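# Slide the red-taped fader knob to its tape mark

## Task

Find the fader that has red tape next to it and slide its knob until it sits level with the mark drawn on that tape. Then release the knob, leaving every other fader untouched.

## Robot and tools

ROBOT AND FRAME. Two arms, left_arm and right_arm, face each other across a table. All poses in results use one scene frame: origin at the table centre, +z up, table surface at z = +0.020 m, and left_arm sits on the +y side. Base (URDF root) poses: left_arm (-0.061, +0.422, +0.109) m, quat_wxyz (+0.564, 0, 0, -0.826); right_arm (+0.029, -0.553, +0.120) m, quat_wxyz (+0.561, 0, 0, +0.828). The names left and right do not refer to sides of any picture. Each arm has six revolute joints (waist, shoulder, elbow, wrist pitch, wrist yaw, wrist roll) plus a parallel gripper. In each gripper's own axes the fingers extend along +x and close along y. The reported end_effector_position is the spot between the finger pads, roughly 3 to 4 cm short of the tips. Printed hand positions can be a little wrong, more so at long reach.

COMMAND ROW. Every motion command is built from a row of 14 numbers, each in [-1, 1], always covering both arms: left_arm dx, dy, dz, rx, ry, rz, opening, followed by the same seven for right_arm. The first six of each arm are an offset, not a pose: a displacement expressed in that gripper's own axes, measured from the gripper's pose at the start of the action (for move, from the pose in the latest result that shows one). Scale: 1.0 equals 0.6 m of travel or 180 degrees of turn; rx, ry, rz form a single rotation vector. Opening is absolute, not an offset: +1 is fully open (0.088 m), empty fingers touch near -0.80, and values under that close no further. Fully closing takes at least about 0.5 s.

TOOLS.
execute_actions(actions): a list of actions run in sequence. Each action is a table of at most 15 rows, one row per 1/30 s step; if fewer rows are given, the final row repeats to fill 15 steps (0.5 s). All rows of an action refer to the same start pose, not to the previous row. An empty list only returns state and images. Each step, the commanded pose is clipped to lie within 70 mm and 16 degrees of the measured pose, so large offsets need several actions; after an action the arm drifts at most to its last clipped pose.
move(target, speed, blocking): target is one 14-number row as above. Each gripper travels a straight line toward its goal; both arms finish together, in 0.5 to 10 s (cut off at 10 s). speed is m/s per arm, 0.002 to 0.5, default 0.25; turning is capped at twice that in rad/s. Opening is applied at the start. Moves do not avoid obstacles or the other arm, and grippers may lag, stray or overshoot the speed, especially with a stretched arm. With blocking=false you get a result after 0.5 s while motion continues; check with wait(0), and call wait or stop before sending new rows or moves.
wait(seconds): 0 to 10; arms keep their last command.
stop(): brakes a running move (needs room; fingers keep moving).
zoom_image(camera, region): camera is cam_low, cam_left_wrist or cam_right_wrist; region [x0, y0, x1, y1] in pixels of that 504x504 image, origin top-left, at most 504 by 504.
read_manual(section): licence texts only.
finished_scene(scene): ends the current scene (give its number); irreversible. Only call once the knob is aligned and released.

RESULTS. A state line per arm gives gripper position (m), quat_wxyz and velocities. Hand target lines show where the controller is steering each gripper now. grip_measured is the measured finger opening on the command scale (the last Joint positions value is the opening in metres); readings can be off by about 1 mm. To hold something, command an opening well below grip_measured; pad force tops out near 34 N. A move line reports its ending: done, off_target, moving, held (a safety check stopped the last step) or fault; limits=paced means the sent pose was clipped, limits=held means some steps were blocked (the arm may then jump fast). A pose unreachable line means the clearance check altered that arm's command. Joint torques are listed but noisy and offset. Cameras: cam_low (fixed), cam_left_wrist and cam_right_wrist; calibration K, distortion and T_world_to_cam are supplied, accurate only to a few degrees and millimetres.

JOINT RANGES (rad): waist ±3.054, shoulder 0 to 3.142, elbow 0 to 2.356, wrist pitch ±1.571, wrist yaw ±1.571, wrist roll ±3.142. Load limits (N m): waist 18.2, shoulder 22.5, elbow 22.4, wrist pitch 5.92, wrist yaw 5.9, wrist roll 5.54.

PRACTICAL NOTES. Friction may leave the gripper short or slightly tilted, and tiny moves may not register; check pose after each move and correct tilt. To keep an arm still, send the offset back to its desired pose in the first call of a reply and zeros afterwards, always with its intended opening. Contact hits harder at higher speed and with targets set further beyond the contact, so approach the fader knob slowly and push gently along its slot. Hazards: knocking anything off the table fails the task; the arms must not strike or squeeze each other (mounts count); a joint reaching its load limit triggers a TORQUE FAULT that freezes the arm for 10 s; sustained loads heat motors (MOTOR HOT warning from 50 °C, OVER-TEMPERATURE FAULT at 95 °C, possible power loss). Loose objects may occasionally be nudged by outside disturbances. Avoid drops, slips and slams, and do not disturb the other faders.

Each tool is called after "Call:" by a JSON object that holds its "op" and its "data", one argument or row to a line.

## Session

Call:
{"op": "execute_actions", "data": {
  "actions": []
}}

Call:
{"op": "zoom_image", "data": {
  "camera": "cam_low",
  "region": [100,150,400,400]
}}

Scene clock: 0.00 s.
left_arm: end_effector_position=(-0.2890, +0.1722, +0.1240) grip_measured=+0.844 end_effector_quat_wxyz=(+0.810, -0.292, +0.420, -0.287) end_effector_velocity=(-0.001, -0.000, +0.001) end_effector_angular_velocity=(-0.006, -0.002, -0.008) | right_arm: end_effector_position=(-0.0860, -0.2600, +0.4428) grip_measured=+0.831 end_effector_quat_wxyz=(+0.562, +0.025, -0.013, +0.827) end_effector_velocity=(-0.000, -0.000, -0.005) end_effector_angular_velocity=(-0.023, -0.002, +0.005)
Joint positions: left_arm=[-0.753  2.14   1.168 -0.849 -1.013 -2.845  0.08 ] | right_arm=[-0.007  0.845  0.644  0.256 -0.004  0.007  0.08 ]
Joint velocities: left_arm=[-0.002 -0.002 -0.002  0.007 -0.007  0.007 -0.   ] | right_arm=[-0.002 -0.002 -0.002 -0.022 -0.007  0.007 -0.   ]
Joint torques (N m, as the arm reports them, + toward a larger angle): no reading
Heat: left arm: hottest shoulder 32 °C (+0.0 °C/min); right arm: hottest elbow 32 °C (+0.0 °C/min).
Hand target (left_arm): -0.289, +0.172, +0.124; +0.810, -0.292, +0.420, -0.287
Hand target (right_arm): -0.086, -0.260, +0.443; +0.562, +0.025, -0.013, +0.827

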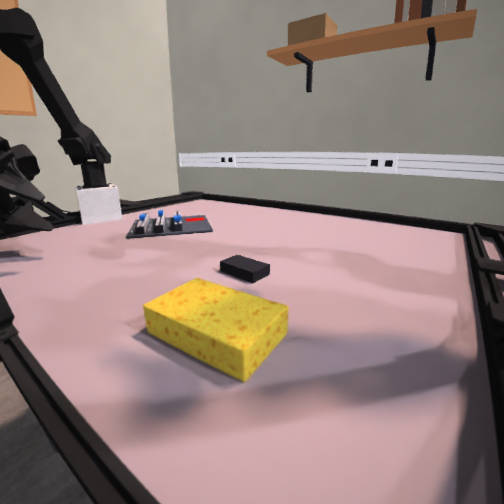

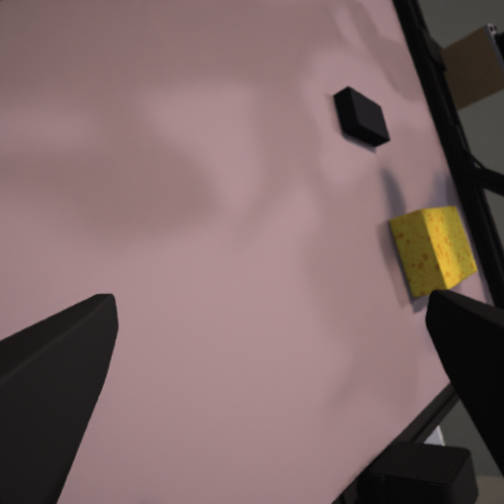

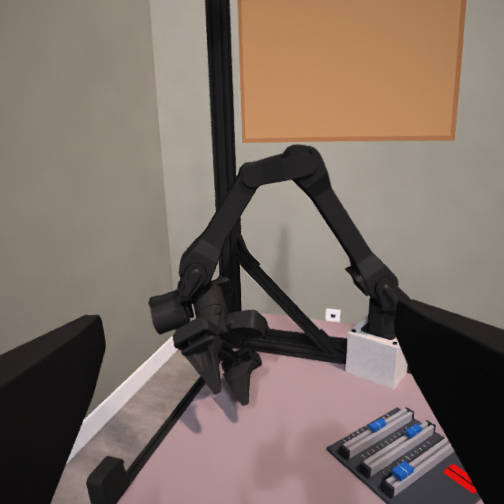

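Region (100, 150, 400, 400) of cam_low's 504x504 image, scaled by 1.680, with more detail than that image has.

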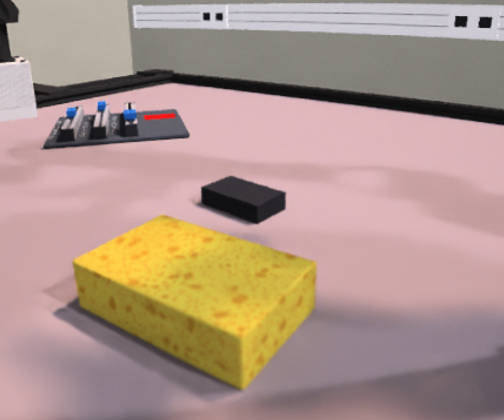

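Call:
{"op": "move", "data": {
  "target": [0.143,0.005,0.427,0.171,0.257,0.211,0.2,0,0,0,0,0,0,0.83]
}}

Scene clock: 4.40 s.
left_arm: end_effector_position=(-0.0281, +0.1750, +0.1985) grip_measured=+0.200 end_effector_quat_wxyz=(+0.681, +0.205, +0.674, -0.201) end_effector_velocity=(+0.002, +0.003, +0.001) end_effector_angular_velocity=(+0.020, -0.020, -0.010) | right_arm: end_effector_position=(-0.0860, -0.2600, +0.4429) grip_measured=+0.830 end_effector_quat_wxyz=(+0.562, +0.025, -0.013, +0.827) end_effector_velocity=(-0.004, -0.002, -0.002) end_effector_angular_velocity=(-0.004, -0.011, +0.024)
Joint positions: left_arm=[ 0.497  1.512  1.033 -1.092 -0.012 -0.864  0.049] | right_arm=[-0.007  0.845  0.644  0.257 -0.004  0.007  0.08 ]
Joint velocities: left_arm=[-0.002  0.002  0.007 -0.022 -0.022  0.007  0.   ] | right_arm=[ 0.002 -0.002 -0.002 -0.007 -0.022 -0.007 -0.   ]
Joint torques (N m, as the arm reports them, + toward a larger angle): left_arm=[ 0.18 -5.    6.66  0.29  0.13  0.11] | right_arm=[-0.04 -2.74  7.82  2.    0.01  0.  ]
Heat: left arm: hottest shoulder 32 °C (+0.0 °C/min); right arm: hottest elbow 33 °C (+0.0 °C/min).
Hand target (left_arm): -0.027, +0.173, +0.199; +0.680, +0.204, +0.674, -0.201
Hand target (right_arm): -0.086, -0.260, +0.443; +0.562, +0.025, -0.013, +0.827
Off the commanded pose (left_arm): 0.003 m, 1 deg.
Off the commanded pose (right_arm): 0.000 m, 0 deg.
move: done
camera_calibration (this result's frames):
cam_left_wrist: T_world_to_cam=[[-0.53901, -0.842015, 0.0218799, 0.132927], [-0.780526, 0.509075, 0.362796, -0.156132], [-0.316619, 0.178473, -0.931612, 0.218333], [0, 0, 0, 1]] pos_world=[0.0189115, 0.152443, 0.257137]
cam_right_wrist: T_world_to_cam=[[0.951913, 0.303587, -0.041183, 0.177005], [0.0397499, -0.255673, -0.965946, 0.396457], [-0.303778, 0.91786, -0.255446, 0.403644], [0, 0, 0, 1]] pos_world=[-0.0616343, -0.322862, 0.493355]

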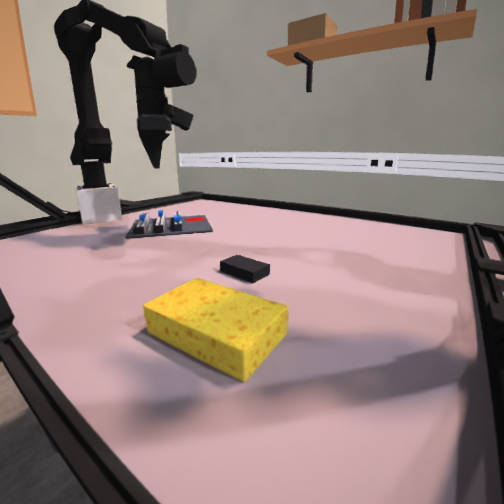

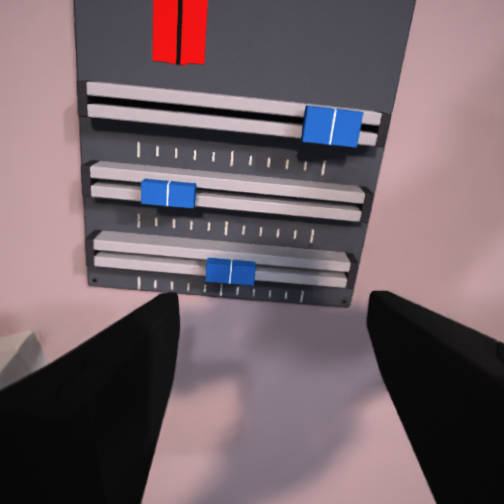

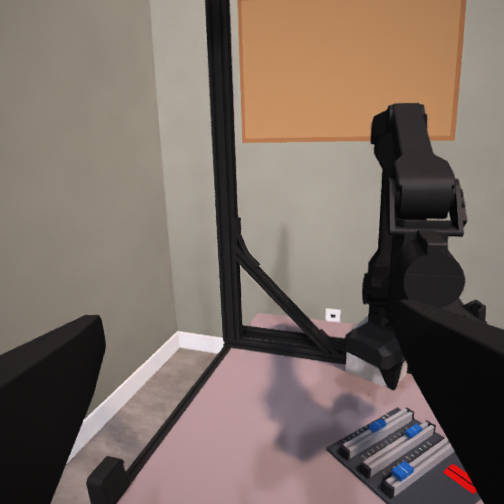

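Call:
{"op": "move", "data": {
  "target": [0.15,-0.058,0.06,0.028,0,0,0.2,0,0,0,0,0,0,0.83]
}}

Call:
{"op": "zoom_image", "data": {
  "camera": "cam_low",
  "region": [120,170,220,250]
}}

Scene clock: 6.10 s.
left_arm: end_effector_position=(-0.0179, +0.1289, +0.1092) grip_measured=+0.200 end_effector_quat_wxyz=(+0.671, +0.235, +0.664, -0.230) end_effector_velocity=(+0.001, -0.001, -0.003) end_effector_angular_velocity=(+0.003, -0.007, +0.020) | right_arm: end_effector_position=(-0.0860, -0.2600, +0.4431) grip_measured=+0.830 end_effector_quat_wxyz=(+0.562, +0.025, -0.013, +0.827) end_effector_velocity=(-0.002, -0.001, -0.005) end_effector_angular_velocity=(-0.017, -0.016, +0.019)
Joint positions: left_arm=[ 0.512  1.829  0.997 -0.739 -0.012 -0.761  0.049] | right_arm=[-0.007  0.845  0.644  0.257 -0.004  0.007  0.08 ]
Joint velocities: left_arm=[-0.002  0.012  0.002  0.007 -0.007 -0.022  0.   ] | right_arm=[-0.002 -0.002 -0.002 -0.022 -0.022 -0.007 -0.   ]
Joint torques (N m, as the arm reports them, + toward a larger angle): left_arm=[ 0.25 -6.59  5.85  0.51 -0.09  0.04] | right_arm=[-0.06 -2.77  7.84  2.    0.    0.  ]
Heat: left arm: hottest shoulder 33 °C (+9.8 °C/min); right arm: hottest elbow 34 °C (+19.7 °C/min).
Hand target (left_arm): -0.017, +0.127, +0.108; +0.672, +0.234, +0.664, -0.231
Hand target (right_arm): -0.086, -0.260, +0.443; +0.562, +0.025, -0.013, +0.827
Off the commanded pose (left_arm): 0.003 m, 0 deg.
Off the commanded pose (right_arm): 0.000 m, 0 deg.
move: done
camera_calibration (this result's frames):
cam_left_wrist: T_world_to_cam=[[-0.611615, -0.790884, 0.0207148, 0.0937871], [-0.732191, 0.575756, 0.363869, -0.100106], [-0.299705, 0.207381, -0.93122, 0.143128], [0, 0, 0, 1]] pos_world=[0.026961, 0.102129, 0.167766]
cam_right_wrist: T_world_to_cam=[[0.951907, 0.303602, -0.0412074, 0.177026], [0.0396158, -0.25533, -0.966042, 0.396749], [-0.303814, 0.91795, -0.255078, 0.403555], [0, 0, 0, 1]] pos_world=[-0.0616242, -0.322888, 0.493509]

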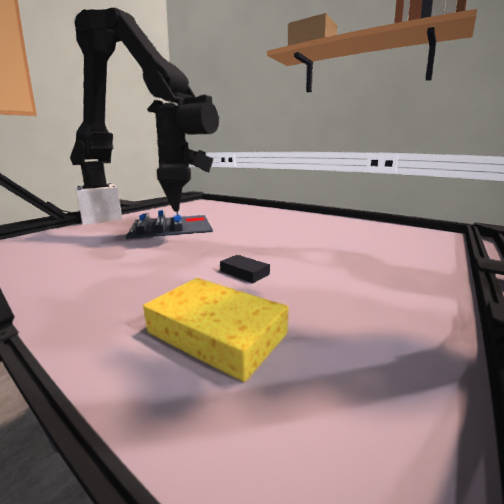

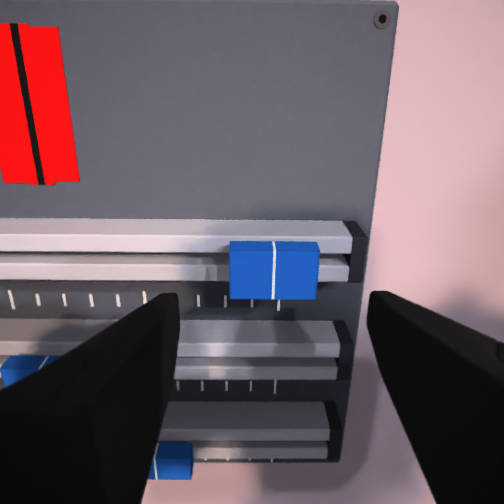

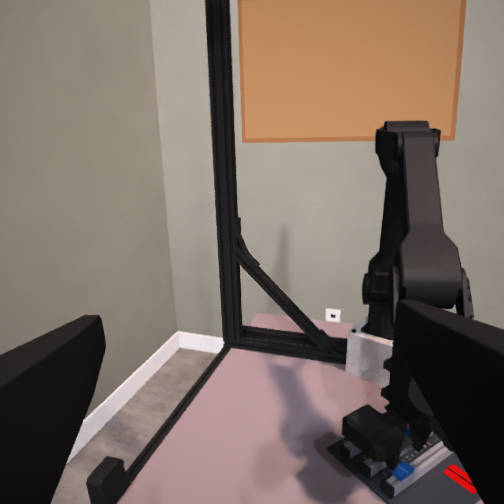

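Region (120, 170, 220, 250) of cam_low's 504x504 image, scaled by 5.040, with more detail than that image has; it fills the top 403 rows of this view, and the rest is white.

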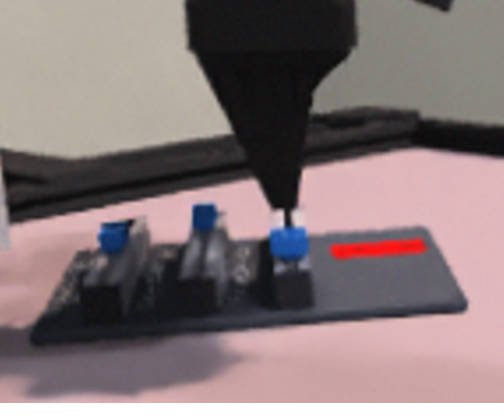

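Call:
{"op": "move", "data": {
  "target": [0.05,-0.002,0,0,0,0,-0.05,0,0,0,0,0,0,0.83],
  "speed": 0.08
}}

Call:
{"op": "move", "data": {
  "target": [0,0.115,0,0,0,0,-0.15,0,0,0,0,0,0,0.83],
  "speed": 0.06
}}

Scene clock: 7.67 s.
left_arm: end_effector_position=(-0.0173, +0.1254, +0.0826) grip_measured=-0.050 end_effector_quat_wxyz=(+0.673, +0.231, +0.662, -0.234) end_effector_velocity=(-0.004, +0.004, -0.001) end_effector_angular_velocity=(+0.011, +0.009, -0.000) | right_arm: end_effector_position=(-0.0860, -0.2600, +0.4431) grip_measured=+0.830 end_effector_quat_wxyz=(+0.562, +0.025, -0.013, +0.827) end_effector_velocity=(-0.002, -0.001, -0.005) end_effector_angular_velocity=(-0.017, -0.016, +0.019)
Joint positions: left_arm=[ 0.513  1.897  0.958 -0.621 -0.012 -0.761  0.037] | right_arm=[-0.007  0.845  0.644  0.257 -0.004  0.007  0.08 ]
Joint velocities: left_arm=[-0.007 -0.002 -0.007 -0.007  0.007 -0.007 -0.   ] | right_arm=[-0.002 -0.002 -0.002 -0.022 -0.022 -0.007 -0.   ]
Joint torques (N m, as the arm reports them, + toward a larger angle): left_arm=[-0.14 -6.91  4.24  0.49 -0.07 -0.08] | right_arm=[-0.06 -2.76  7.84  2.    0.    0.  ]
Heat: left arm: hottest shoulder 33 °C (+7.8 °C/min); right arm: hottest elbow 34 °C (+15.7 °C/min).
Hand target (left_arm): -0.018, +0.128, +0.079; +0.671, +0.235, +0.664, -0.230
Hand target (right_arm): -0.086, -0.260, +0.443; +0.562, +0.025, -0.013, +0.827
Off the commanded pose (left_arm): 0.004 m, 1 deg.
Off the commanded pose (right_arm): 0.000 m, 0 deg.
move: done
camera_calibration (this result's frames):
cam_left_wrist: T_world_to_cam=[[-0.611052, -0.79106, 0.0289752, 0.0913153], [-0.733224, 0.579413, 0.355897, -0.0878241], [-0.298324, 0.196226, -0.934076, 0.120952], [0, 0, 0, 1]] pos_world=[0.0274866, 0.0993883, 0.141589]
cam_right_wrist: T_world_to_cam=[[0.951907, 0.303602, -0.0412074, 0.177026], [0.0396158, -0.25533, -0.966042, 0.396749], [-0.303814, 0.91795, -0.255078, 0.403555], [0, 0, 0, 1]] pos_world=[-0.0616242, -0.322888, 0.493509]

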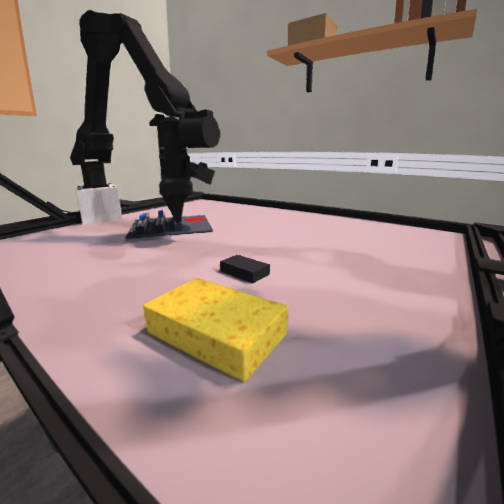

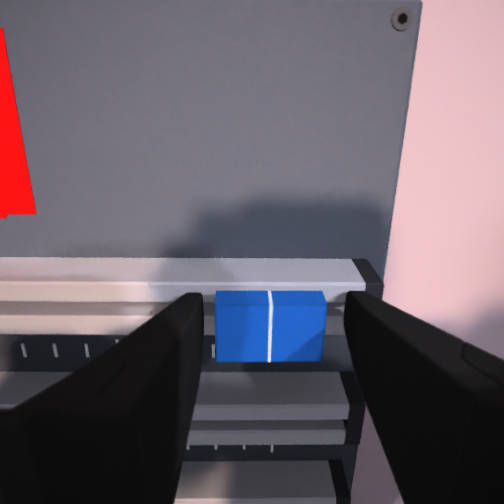

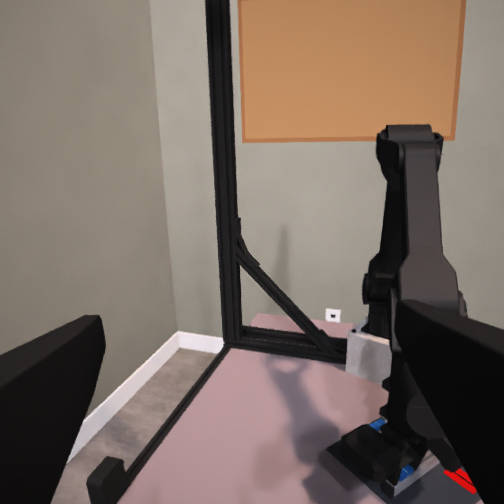

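Scene clock: 9.17 s.
left_arm: end_effector_position=(+0.0245, +0.1777, +0.0815) grip_measured=-0.149 end_effector_quat_wxyz=(+0.672, +0.232, +0.663, -0.234) end_effector_velocity=(+0.000, +0.000, +0.000) end_effector_angular_velocity=(-0.004, -0.009, -0.010) | right_arm: end_effector_position=(-0.0860, -0.2600, +0.4431) grip_measured=+0.830 end_effector_quat_wxyz=(+0.562, +0.025, -0.013, +0.827) end_effector_velocity=(+0.002, -0.001, -0.001) end_effector_angular_velocity=(+0.001, -0.008, -0.000)
Joint positions: left_arm=[ 0.704  1.771  0.78  -0.57  -0.009 -0.568  0.032] | right_arm=[-0.007  0.845  0.644  0.257 -0.004  0.007  0.08 ]
Joint velocities: left_arm=[-0.002 -0.007 -0.007  0.007 -0.007  0.007 -0.   ] | right_arm=[-0.007 -0.007 -0.002 -0.007 -0.007 -0.007  0.   ]
Joint torques (N m, as the arm reports them, + toward a larger angle): left_arm=[ 0.57 -8.3   3.93  0.31 -0.13  0.07] | right_arm=[-0.06 -2.77  7.84  2.    0.    0.  ]
Heat: left arm: hottest shoulder 33 °C (+6.5 °C/min); right arm: hottest elbow 34 °C (+13.1 °C/min).
Hand target (left_arm): +0.026, +0.180, +0.083; +0.673, +0.232, +0.662, -0.233
Hand target (right_arm): -0.086, -0.260, +0.443; +0.562, +0.025, -0.013, +0.827
Off the commanded pose (left_arm): 0.002 m, 0 deg.
Off the commanded pose (right_arm): 0.000 m, 0 deg.
move: done
camera_calibration (this result's frames):
cam_left_wrist: T_world_to_cam=[[-0.612815, -0.789728, 0.0280812, 0.158143], [-0.731151, 0.580125, 0.35899, -0.0874841], [-0.299795, 0.199463, -0.932919, 0.121427], [0, 0, 0, 1]] pos_world=[0.0693515, 0.151421, 0.140247]
cam_right_wrist: T_world_to_cam=[[0.951907, 0.303602, -0.0412074, 0.177026], [0.0396158, -0.25533, -0.966042, 0.396749], [-0.303814, 0.91795, -0.255078, 0.403555], [0, 0, 0, 1]] pos_world=[-0.0616242, -0.322888, 0.493509]

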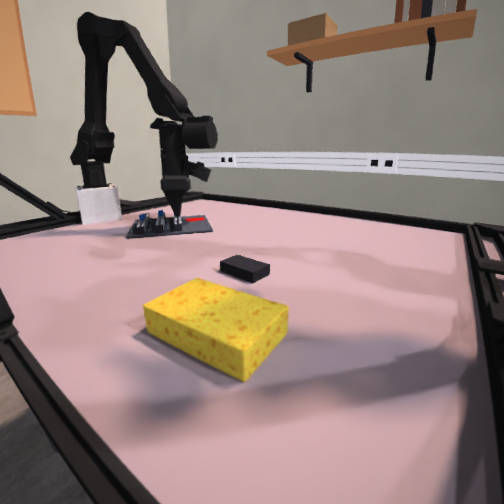

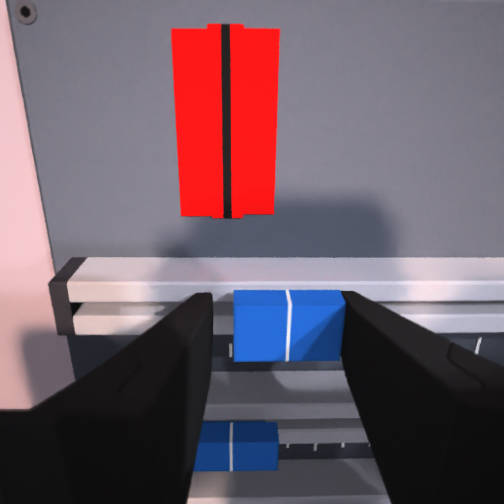

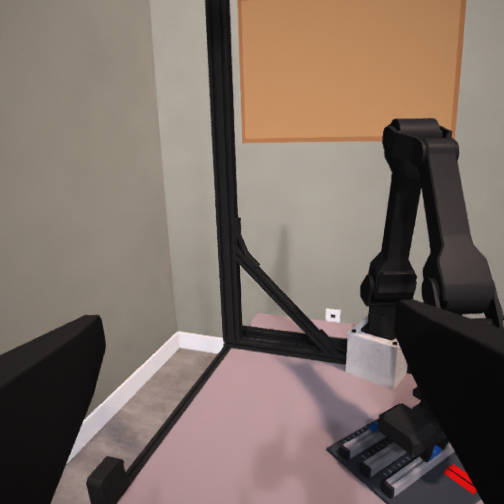

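Call:
{"op": "move", "data": {
  "target": [0,0.029,0,0,0,0,-0.15,0,0,0,0,0,0,0.83],
  "speed": 0.04
}}

Call:
{"op": "execute_actions", "data": {
  "actions": [
    [[0,0,0,0,0,0,0.1,0,0,0,0,0,0,0.83]],
    [[-0.05,0.015,0,0,0,0,0.3,0,0,0,0,0,0,0.83]]
  ]
}}

Scene clock: 10.47 s.
left_arm: end_effector_position=(+0.0339, +0.1891, +0.0811) grip_measured=-0.149 end_effector_quat_wxyz=(+0.670, +0.233, +0.664, -0.236) end_effector_velocity=(-0.002, +0.000, -0.001) end_effector_angular_velocity=(-0.005, +0.006, +0.005) | right_arm: end_effector_position=(-0.0860, -0.2600, +0.4431) grip_measured=+0.830 end_effector_quat_wxyz=(+0.562, +0.025, -0.013, +0.827) end_effector_velocity=(-0.000, -0.000, -0.002) end_effector_angular_velocity=(-0.009, +0.004, +0.005)
Joint positions: left_arm=[ 0.756  1.749  0.751 -0.564 -0.004 -0.511  0.032] | right_arm=[-0.007  0.845  0.644  0.257 -0.004  0.007  0.08 ]
Joint velocities: left_arm=[-0.002 -0.002 -0.007  0.007  0.007 -0.007  0.   ] | right_arm=[-0.002 -0.002 -0.002 -0.007 -0.007  0.007 -0.   ]
Joint torques (N m, as the arm reports them, + toward a larger angle): left_arm=[ 0.42 -7.65  3.79  0.51 -0.23  0.  ] | right_arm=[-0.03 -2.75  7.86  2.    0.    0.  ]
Heat: left arm: hottest shoulder 33 °C (+5.7 °C/min); right arm: hottest elbow 34 °C (+11.5 °C/min).
Hand target (left_arm): +0.035, +0.191, +0.081; +0.672, +0.232, +0.663, -0.234
Hand target (right_arm): -0.086, -0.260, +0.443; +0.562, +0.025, -0.013, +0.827
Off the commanded pose (left_arm): 0.003 m, 0 deg.
Off the commanded pose (right_arm): 0.000 m, 0 deg.
move: done
camera_calibration (this result's frames):
cam_left_wrist: T_world_to_cam=[[-0.616031, -0.787142, 0.0302148, 0.172321], [-0.72721, 0.583034, 0.362267, -0.088131], [-0.302771, 0.201195, -0.931585, 0.121316], [0, 0, 0, 1]] pos_world=[0.0787964, 0.162616, 0.139736]
cam_right_wrist: T_world_to_cam=[[0.951907, 0.303602, -0.0412074, 0.177026], [0.0396158, -0.25533, -0.966042, 0.396749], [-0.303814, 0.91795, -0.255078, 0.403555], [0, 0, 0, 1]] pos_world=[-0.0616242, -0.322888, 0.493509]

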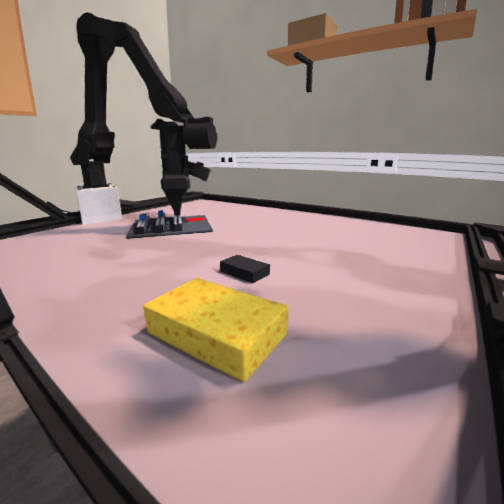

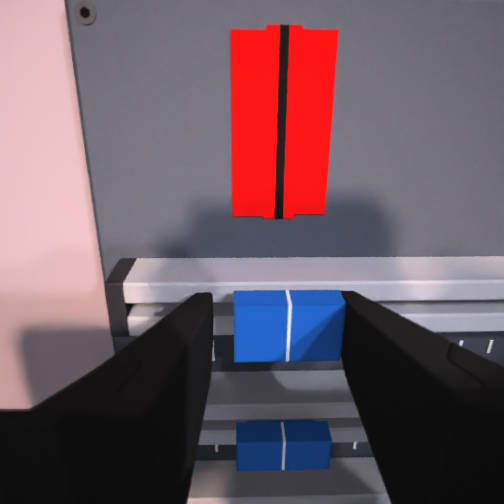

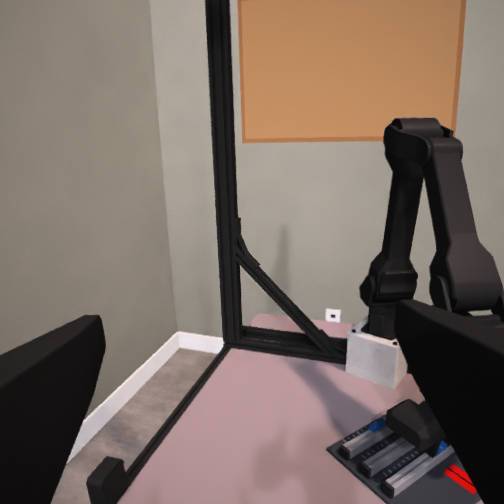

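Scene clock: 11.47 s.
left_arm: end_effector_position=(+0.0376, +0.1985, +0.1079) grip_measured=+0.299 end_effector_quat_wxyz=(+0.667, +0.237, +0.667, -0.233) end_effector_velocity=(+0.001, +0.006, +0.001) end_effector_angular_velocity=(+0.024, -0.013, +0.019) | right_arm: end_effector_position=(-0.0860, -0.2600, +0.4431) grip_measured=+0.830 end_effector_quat_wxyz=(+0.562, +0.025, -0.013, +0.827) end_effector_velocity=(+0.000, -0.001, -0.001) end_effector_angular_velocity=(-0.009, -0.012, +0.004)
Joint positions: left_arm=[ 0.785  1.656  0.78  -0.699 -0.004 -0.481  0.054] | right_arm=[-0.007  0.845  0.644  0.257 -0.004  0.007  0.08 ]
Joint velocities: left_arm=[-0.002 -0.007 -0.002 -0.022 -0.022 -0.022  0.001] | right_arm=[-0.002 -0.007  0.002 -0.022 -0.007 -0.007 -0.   ]
Joint torques (N m, as the arm reports them, + toward a larger angle): left_arm=[ 0.24 -7.55  5.82  0.29 -0.06  0.09] | right_arm=[-0.03 -2.77  7.85  2.    0.    0.  ]
Heat: left arm: hottest shoulder 33 °C (+5.2 °C/min); right arm: hottest elbow 35 °C (+15.7 °C/min).
Hand target (left_arm): +0.040, +0.196, +0.111; +0.670, +0.234, +0.664, -0.236
Hand target (right_arm): -0.086, -0.260, +0.443; +0.562, +0.025, -0.013, +0.827
Off the commanded pose (left_arm): 0.004 m, 1 deg.
Off the commanded pose (right_arm): 0.000 m, 0 deg.
camera_calibration (this result's frames):
cam_left_wrist: T_world_to_cam=[[-0.616785, -0.786741, 0.0248179, 0.181722], [-0.724555, 0.579788, 0.372648, -0.101155], [-0.307566, 0.211861, -0.927641, 0.143169], [0, 0, 0, 1]] pos_world=[0.0828249, 0.171285, 0.165995]
cam_right_wrist: T_world_to_cam=[[0.951907, 0.303602, -0.0412074, 0.177026], [0.0396158, -0.25533, -0.966042, 0.396749], [-0.303814, 0.91795, -0.255078, 0.403555], [0, 0, 0, 1]] pos_world=[-0.0616242, -0.322888, 0.493509]

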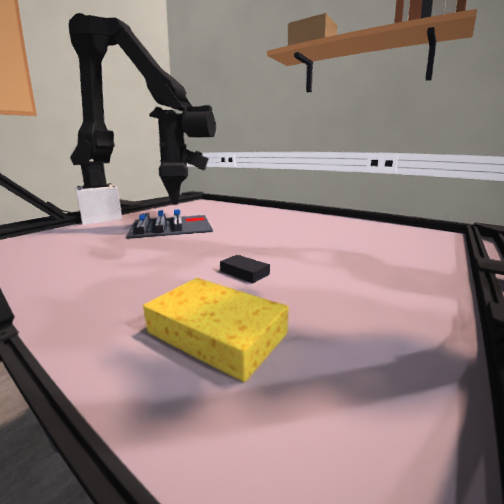

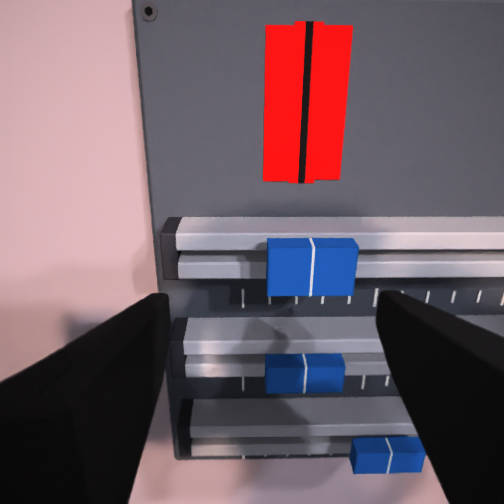

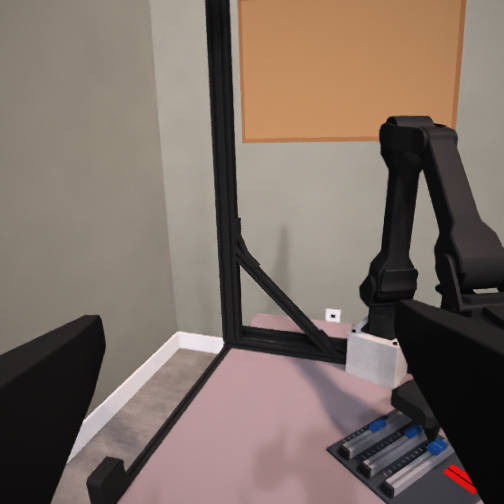

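Call:
{"op": "execute_actions", "data": {
  "actions": [
    [[0.044,-0.008,0.004,0,0,0,0.2,0,0,0,0,0,0,0.83]],
    [[0.004,0,0,0,0,0,0.1,0,0,0,0,0,0,0.83]]
  ]
}}

Scene clock: 13.93 s.
left_arm: end_effector_position=(+0.0386, +0.1899, +0.0840) grip_measured=+0.101 end_effector_quat_wxyz=(+0.672, +0.232, +0.662, -0.238) end_effector_velocity=(-0.001, +0.000, +0.001) end_effector_angular_velocity=(+0.005, -0.006, +0.015) | right_arm: end_effector_position=(-0.0860, -0.2600, +0.4431) grip_measured=+0.830 end_effector_quat_wxyz=(+0.562, +0.025, -0.013, +0.827) end_effector_velocity=(-0.000, -0.000, -0.002) end_effector_angular_velocity=(-0.004, -0.010, +0.004)
Joint positions: left_arm=[ 0.775  1.739  0.754 -0.571 -0.004 -0.492  0.044] | right_arm=[-0.007  0.845  0.644  0.257 -0.004  0.007  0.08 ]
Joint velocities: left_arm=[-0.007 -0.002  0.002 -0.007 -0.007 -0.022 -0.   ] | right_arm=[-0.002 -0.002 -0.002 -0.007 -0.007 -0.007 -0.   ]
Joint torques (N m, as the arm reports them, + toward a larger angle): left_arm=[-0.03 -5.66  4.23  0.57 -0.04 -0.03] | right_arm=[-0.05 -2.76  7.82  2.01  0.01  0.  ]
Heat: left arm: hottest shoulder 34 °C (+8.6 °C/min); right arm: hottest elbow 35 °C (+12.9 °C/min).
Hand target (left_arm): +0.038, +0.192, +0.082; +0.669, +0.234, +0.665, -0.235
Hand target (right_arm): -0.086, -0.260, +0.443; +0.562, +0.025, -0.013, +0.827
Off the commanded pose (left_arm): 0.003 m, 1 deg.
Off the commanded pose (right_arm): 0.000 m, 0 deg.
camera_calibration (this result's frames):
cam_left_wrist: T_world_to_cam=[[-0.6164, -0.786706, 0.0338259, 0.175385], [-0.727688, 0.585519, 0.357264, -0.0861409], [-0.300868, 0.195603, -0.933391, 0.126403], [0, 0, 0, 1]] pos_world=[0.0834543, 0.163689, 0.142826]
cam_right_wrist: T_world_to_cam=[[0.951907, 0.303602, -0.0412074, 0.177026], [0.0396158, -0.25533, -0.966042, 0.396749], [-0.303814, 0.91795, -0.255078, 0.403555], [0, 0, 0, 1]] pos_world=[-0.0616242, -0.322888, 0.493509]

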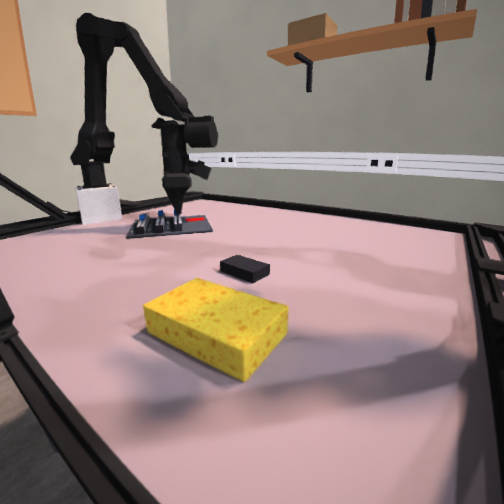

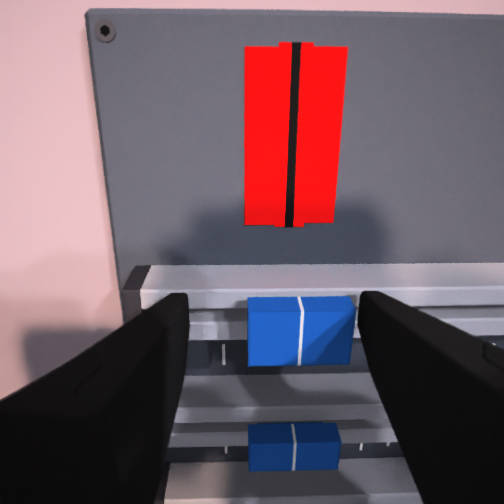

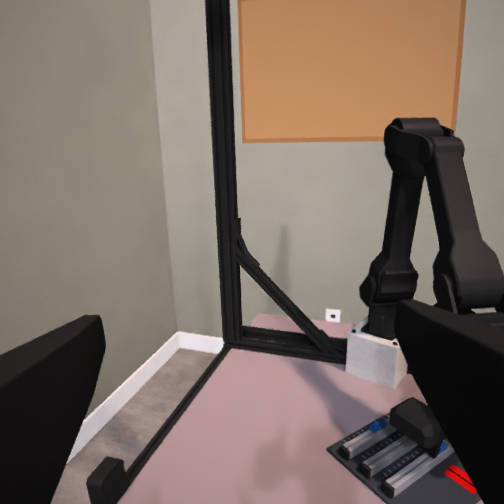

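Call:
{"op": "execute_actions", "data": {
  "actions": [
    [[0.004,0,0,0,0,0,-0.1,0,0,0,0,0,0,0.83]]
  ]
}}

Call:
{"op": "execute_actions", "data": {
  "actions": [
    [[0,0,0,0,0,0,0.2,0,0,0,0,0,0,0.83]],
    [[-0.05,0,0,0,0,0,0.3,0,0,0,0,0,0,0.83]]
  ]
}}

Scene clock: 17.03 s.
left_arm: end_effector_position=(+0.0388, +0.1879, +0.0839) grip_measured=-0.098 end_effector_quat_wxyz=(+0.673, +0.228, +0.661, -0.241) end_effector_velocity=(+0.000, +0.003, -0.001) end_effector_angular_velocity=(+0.014, -0.002, +0.010) | right_arm: end_effector_position=(-0.0860, -0.2600, +0.4433) grip_measured=+0.830 end_effector_quat_wxyz=(+0.562, +0.025, -0.013, +0.827) end_effector_velocity=(-0.002, -0.002, -0.001) end_effector_angular_velocity=(+0.001, -0.009, +0.019)
Joint positions: left_arm=[ 0.775  1.739  0.754 -0.561  0.    -0.492  0.034] | right_arm=[-0.007  0.845  0.645  0.257 -0.004  0.007  0.08 ]
Joint velocities: left_arm=[ 0.002  0.002 -0.002 -0.007 -0.007 -0.007 -0.001] | right_arm=[-0.002 -0.007 -0.002 -0.007 -0.022 -0.007 -0.   ]
Joint torques (N m, as the arm reports them, + toward a larger angle): left_arm=[ 0.04 -5.5   4.4   0.55 -0.16 -0.02] | right_arm=[-0.03 -2.74  7.85  2.    0.    0.  ]
Heat: left arm: hottest shoulder 34 °C (+7.0 °C/min); right arm: hottest elbow 35 °C (+10.6 °C/min).
Hand target (left_arm): +0.039, +0.190, +0.082; +0.672, +0.232, +0.663, -0.238
Hand target (right_arm): -0.086, -0.260, +0.443; +0.562, +0.025, -0.013, +0.827
Off the commanded pose (left_arm): 0.003 m, 1 deg.
Off the commanded pose (right_arm): 0.000 m, 0 deg.
camera_calibration (this result's frames):
cam_left_wrist: T_world_to_cam=[[-0.616456, -0.786301, 0.0413955, 0.173269], [-0.727618, 0.588964, 0.3517, -0.0849823], [-0.300922, 0.186687, -0.935197, 0.128564], [0, 0, 0, 1]] pos_world=[0.083666, 0.162292, 0.142948]
cam_right_wrist: T_world_to_cam=[[0.951902, 0.303617, -0.0412317, 0.177047], [0.0394816, -0.254986, -0.966138, 0.39704], [-0.303849, 0.918041, -0.254709, 0.403467], [0, 0, 0, 1]] pos_world=[-0.0616141, -0.322913, 0.493662]

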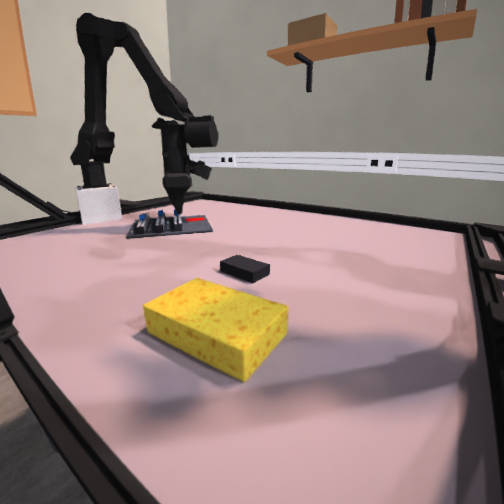

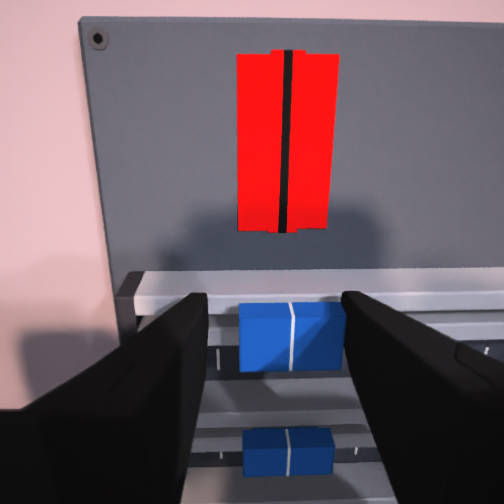

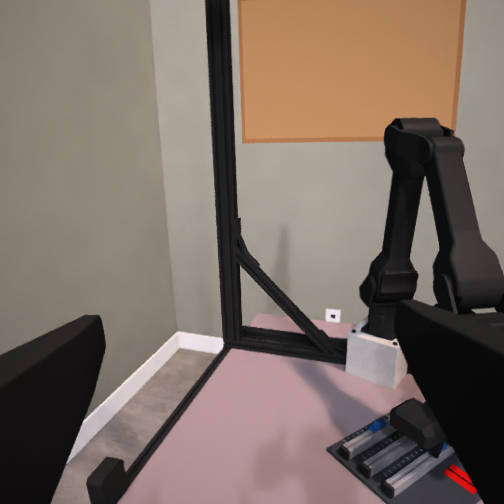

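Scene clock: 18.03 s.
left_arm: end_effector_position=(+0.0376, +0.1909, +0.1107) grip_measured=+0.299 end_effector_quat_wxyz=(+0.670, +0.232, +0.664, -0.238) end_effector_velocity=(-0.001, +0.007, +0.001) end_effector_angular_velocity=(+0.038, -0.008, +0.015) | right_arm: end_effector_position=(-0.0860, -0.2600, +0.4433) grip_measured=+0.830 end_effector_quat_wxyz=(+0.562, +0.025, -0.013, +0.827) end_effector_velocity=(+0.000, +0.001, -0.003) end_effector_angular_velocity=(-0.014, +0.003, -0.004)
Joint positions: left_arm=[ 0.775  1.662  0.8   -0.697  0.    -0.492  0.054] | right_arm=[-0.007  0.845  0.645  0.257 -0.004  0.007  0.08 ]
Joint velocities: left_arm=[-0.007 -0.002  0.002 -0.037 -0.022 -0.022  0.   ] | right_arm=[ 0.002  0.002 -0.002 -0.007  0.007  0.007  0.   ]
Joint torques (N m, as the arm reports them, + toward a larger angle): left_arm=[ 0.15 -7.35  5.86  0.3  -0.04  0.  ] | right_arm=[-0.04 -2.76  7.84  2.    0.01  0.  ]
Heat: left arm: hottest shoulder 34 °C (+6.7 °C/min); right arm: hottest elbow 36 °C (+13.3 °C/min).
Hand target (left_arm): +0.039, +0.188, +0.114; +0.673, +0.228, +0.661, -0.241
Hand target (right_arm): -0.086, -0.260, +0.443; +0.562, +0.025, -0.013, +0.827
Off the commanded pose (left_arm): 0.004 m, 1 deg.
Off the commanded pose (right_arm): 0.000 m, 0 deg.
camera_calibration (this result's frames):
cam_left_wrist: T_world_to_cam=[[-0.616277, -0.78672, 0.0356918, 0.17441], [-0.725967, 0.585084, 0.361453, -0.0974774], [-0.305245, 0.196844, -0.931707, 0.150575], [0, 0, 0, 1]] pos_world=[0.0826819, 0.164605, 0.1693]
cam_right_wrist: T_world_to_cam=[[0.951902, 0.303617, -0.0412317, 0.177047], [0.0394816, -0.254986, -0.966138, 0.39704], [-0.303849, 0.918041, -0.254709, 0.403467], [0, 0, 0, 1]] pos_world=[-0.0616141, -0.322913, 0.493662]

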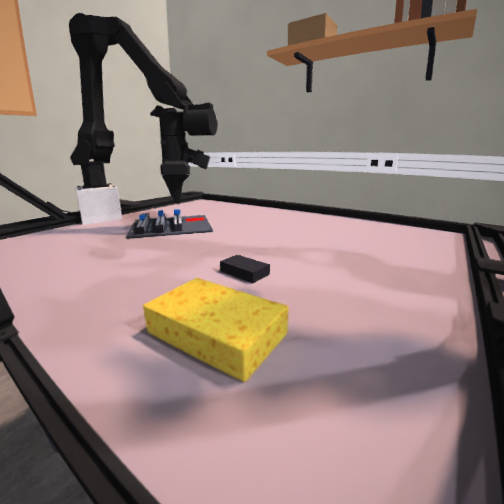

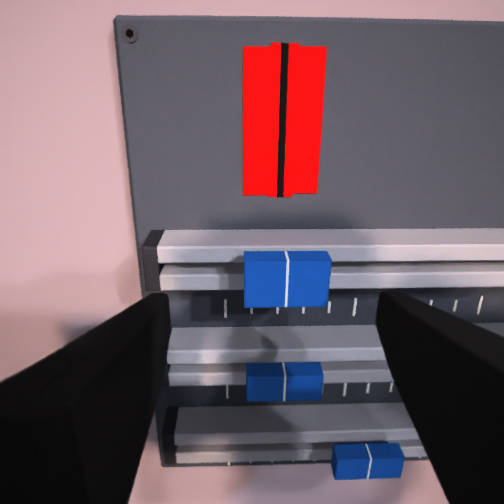

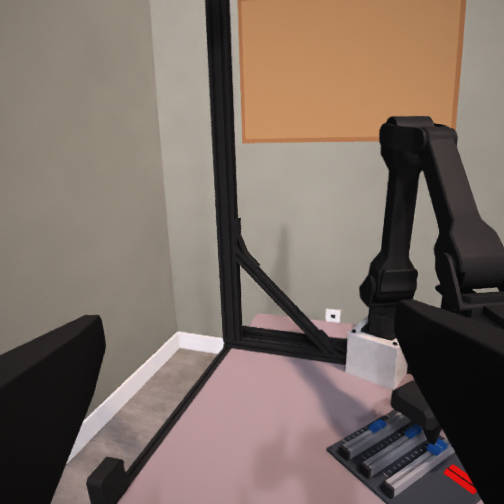

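Aligned within about 1 mm.

Call:
{"op": "finished_scene", "data": {
  "scene": 1
}}

The scene is finished: the task was done.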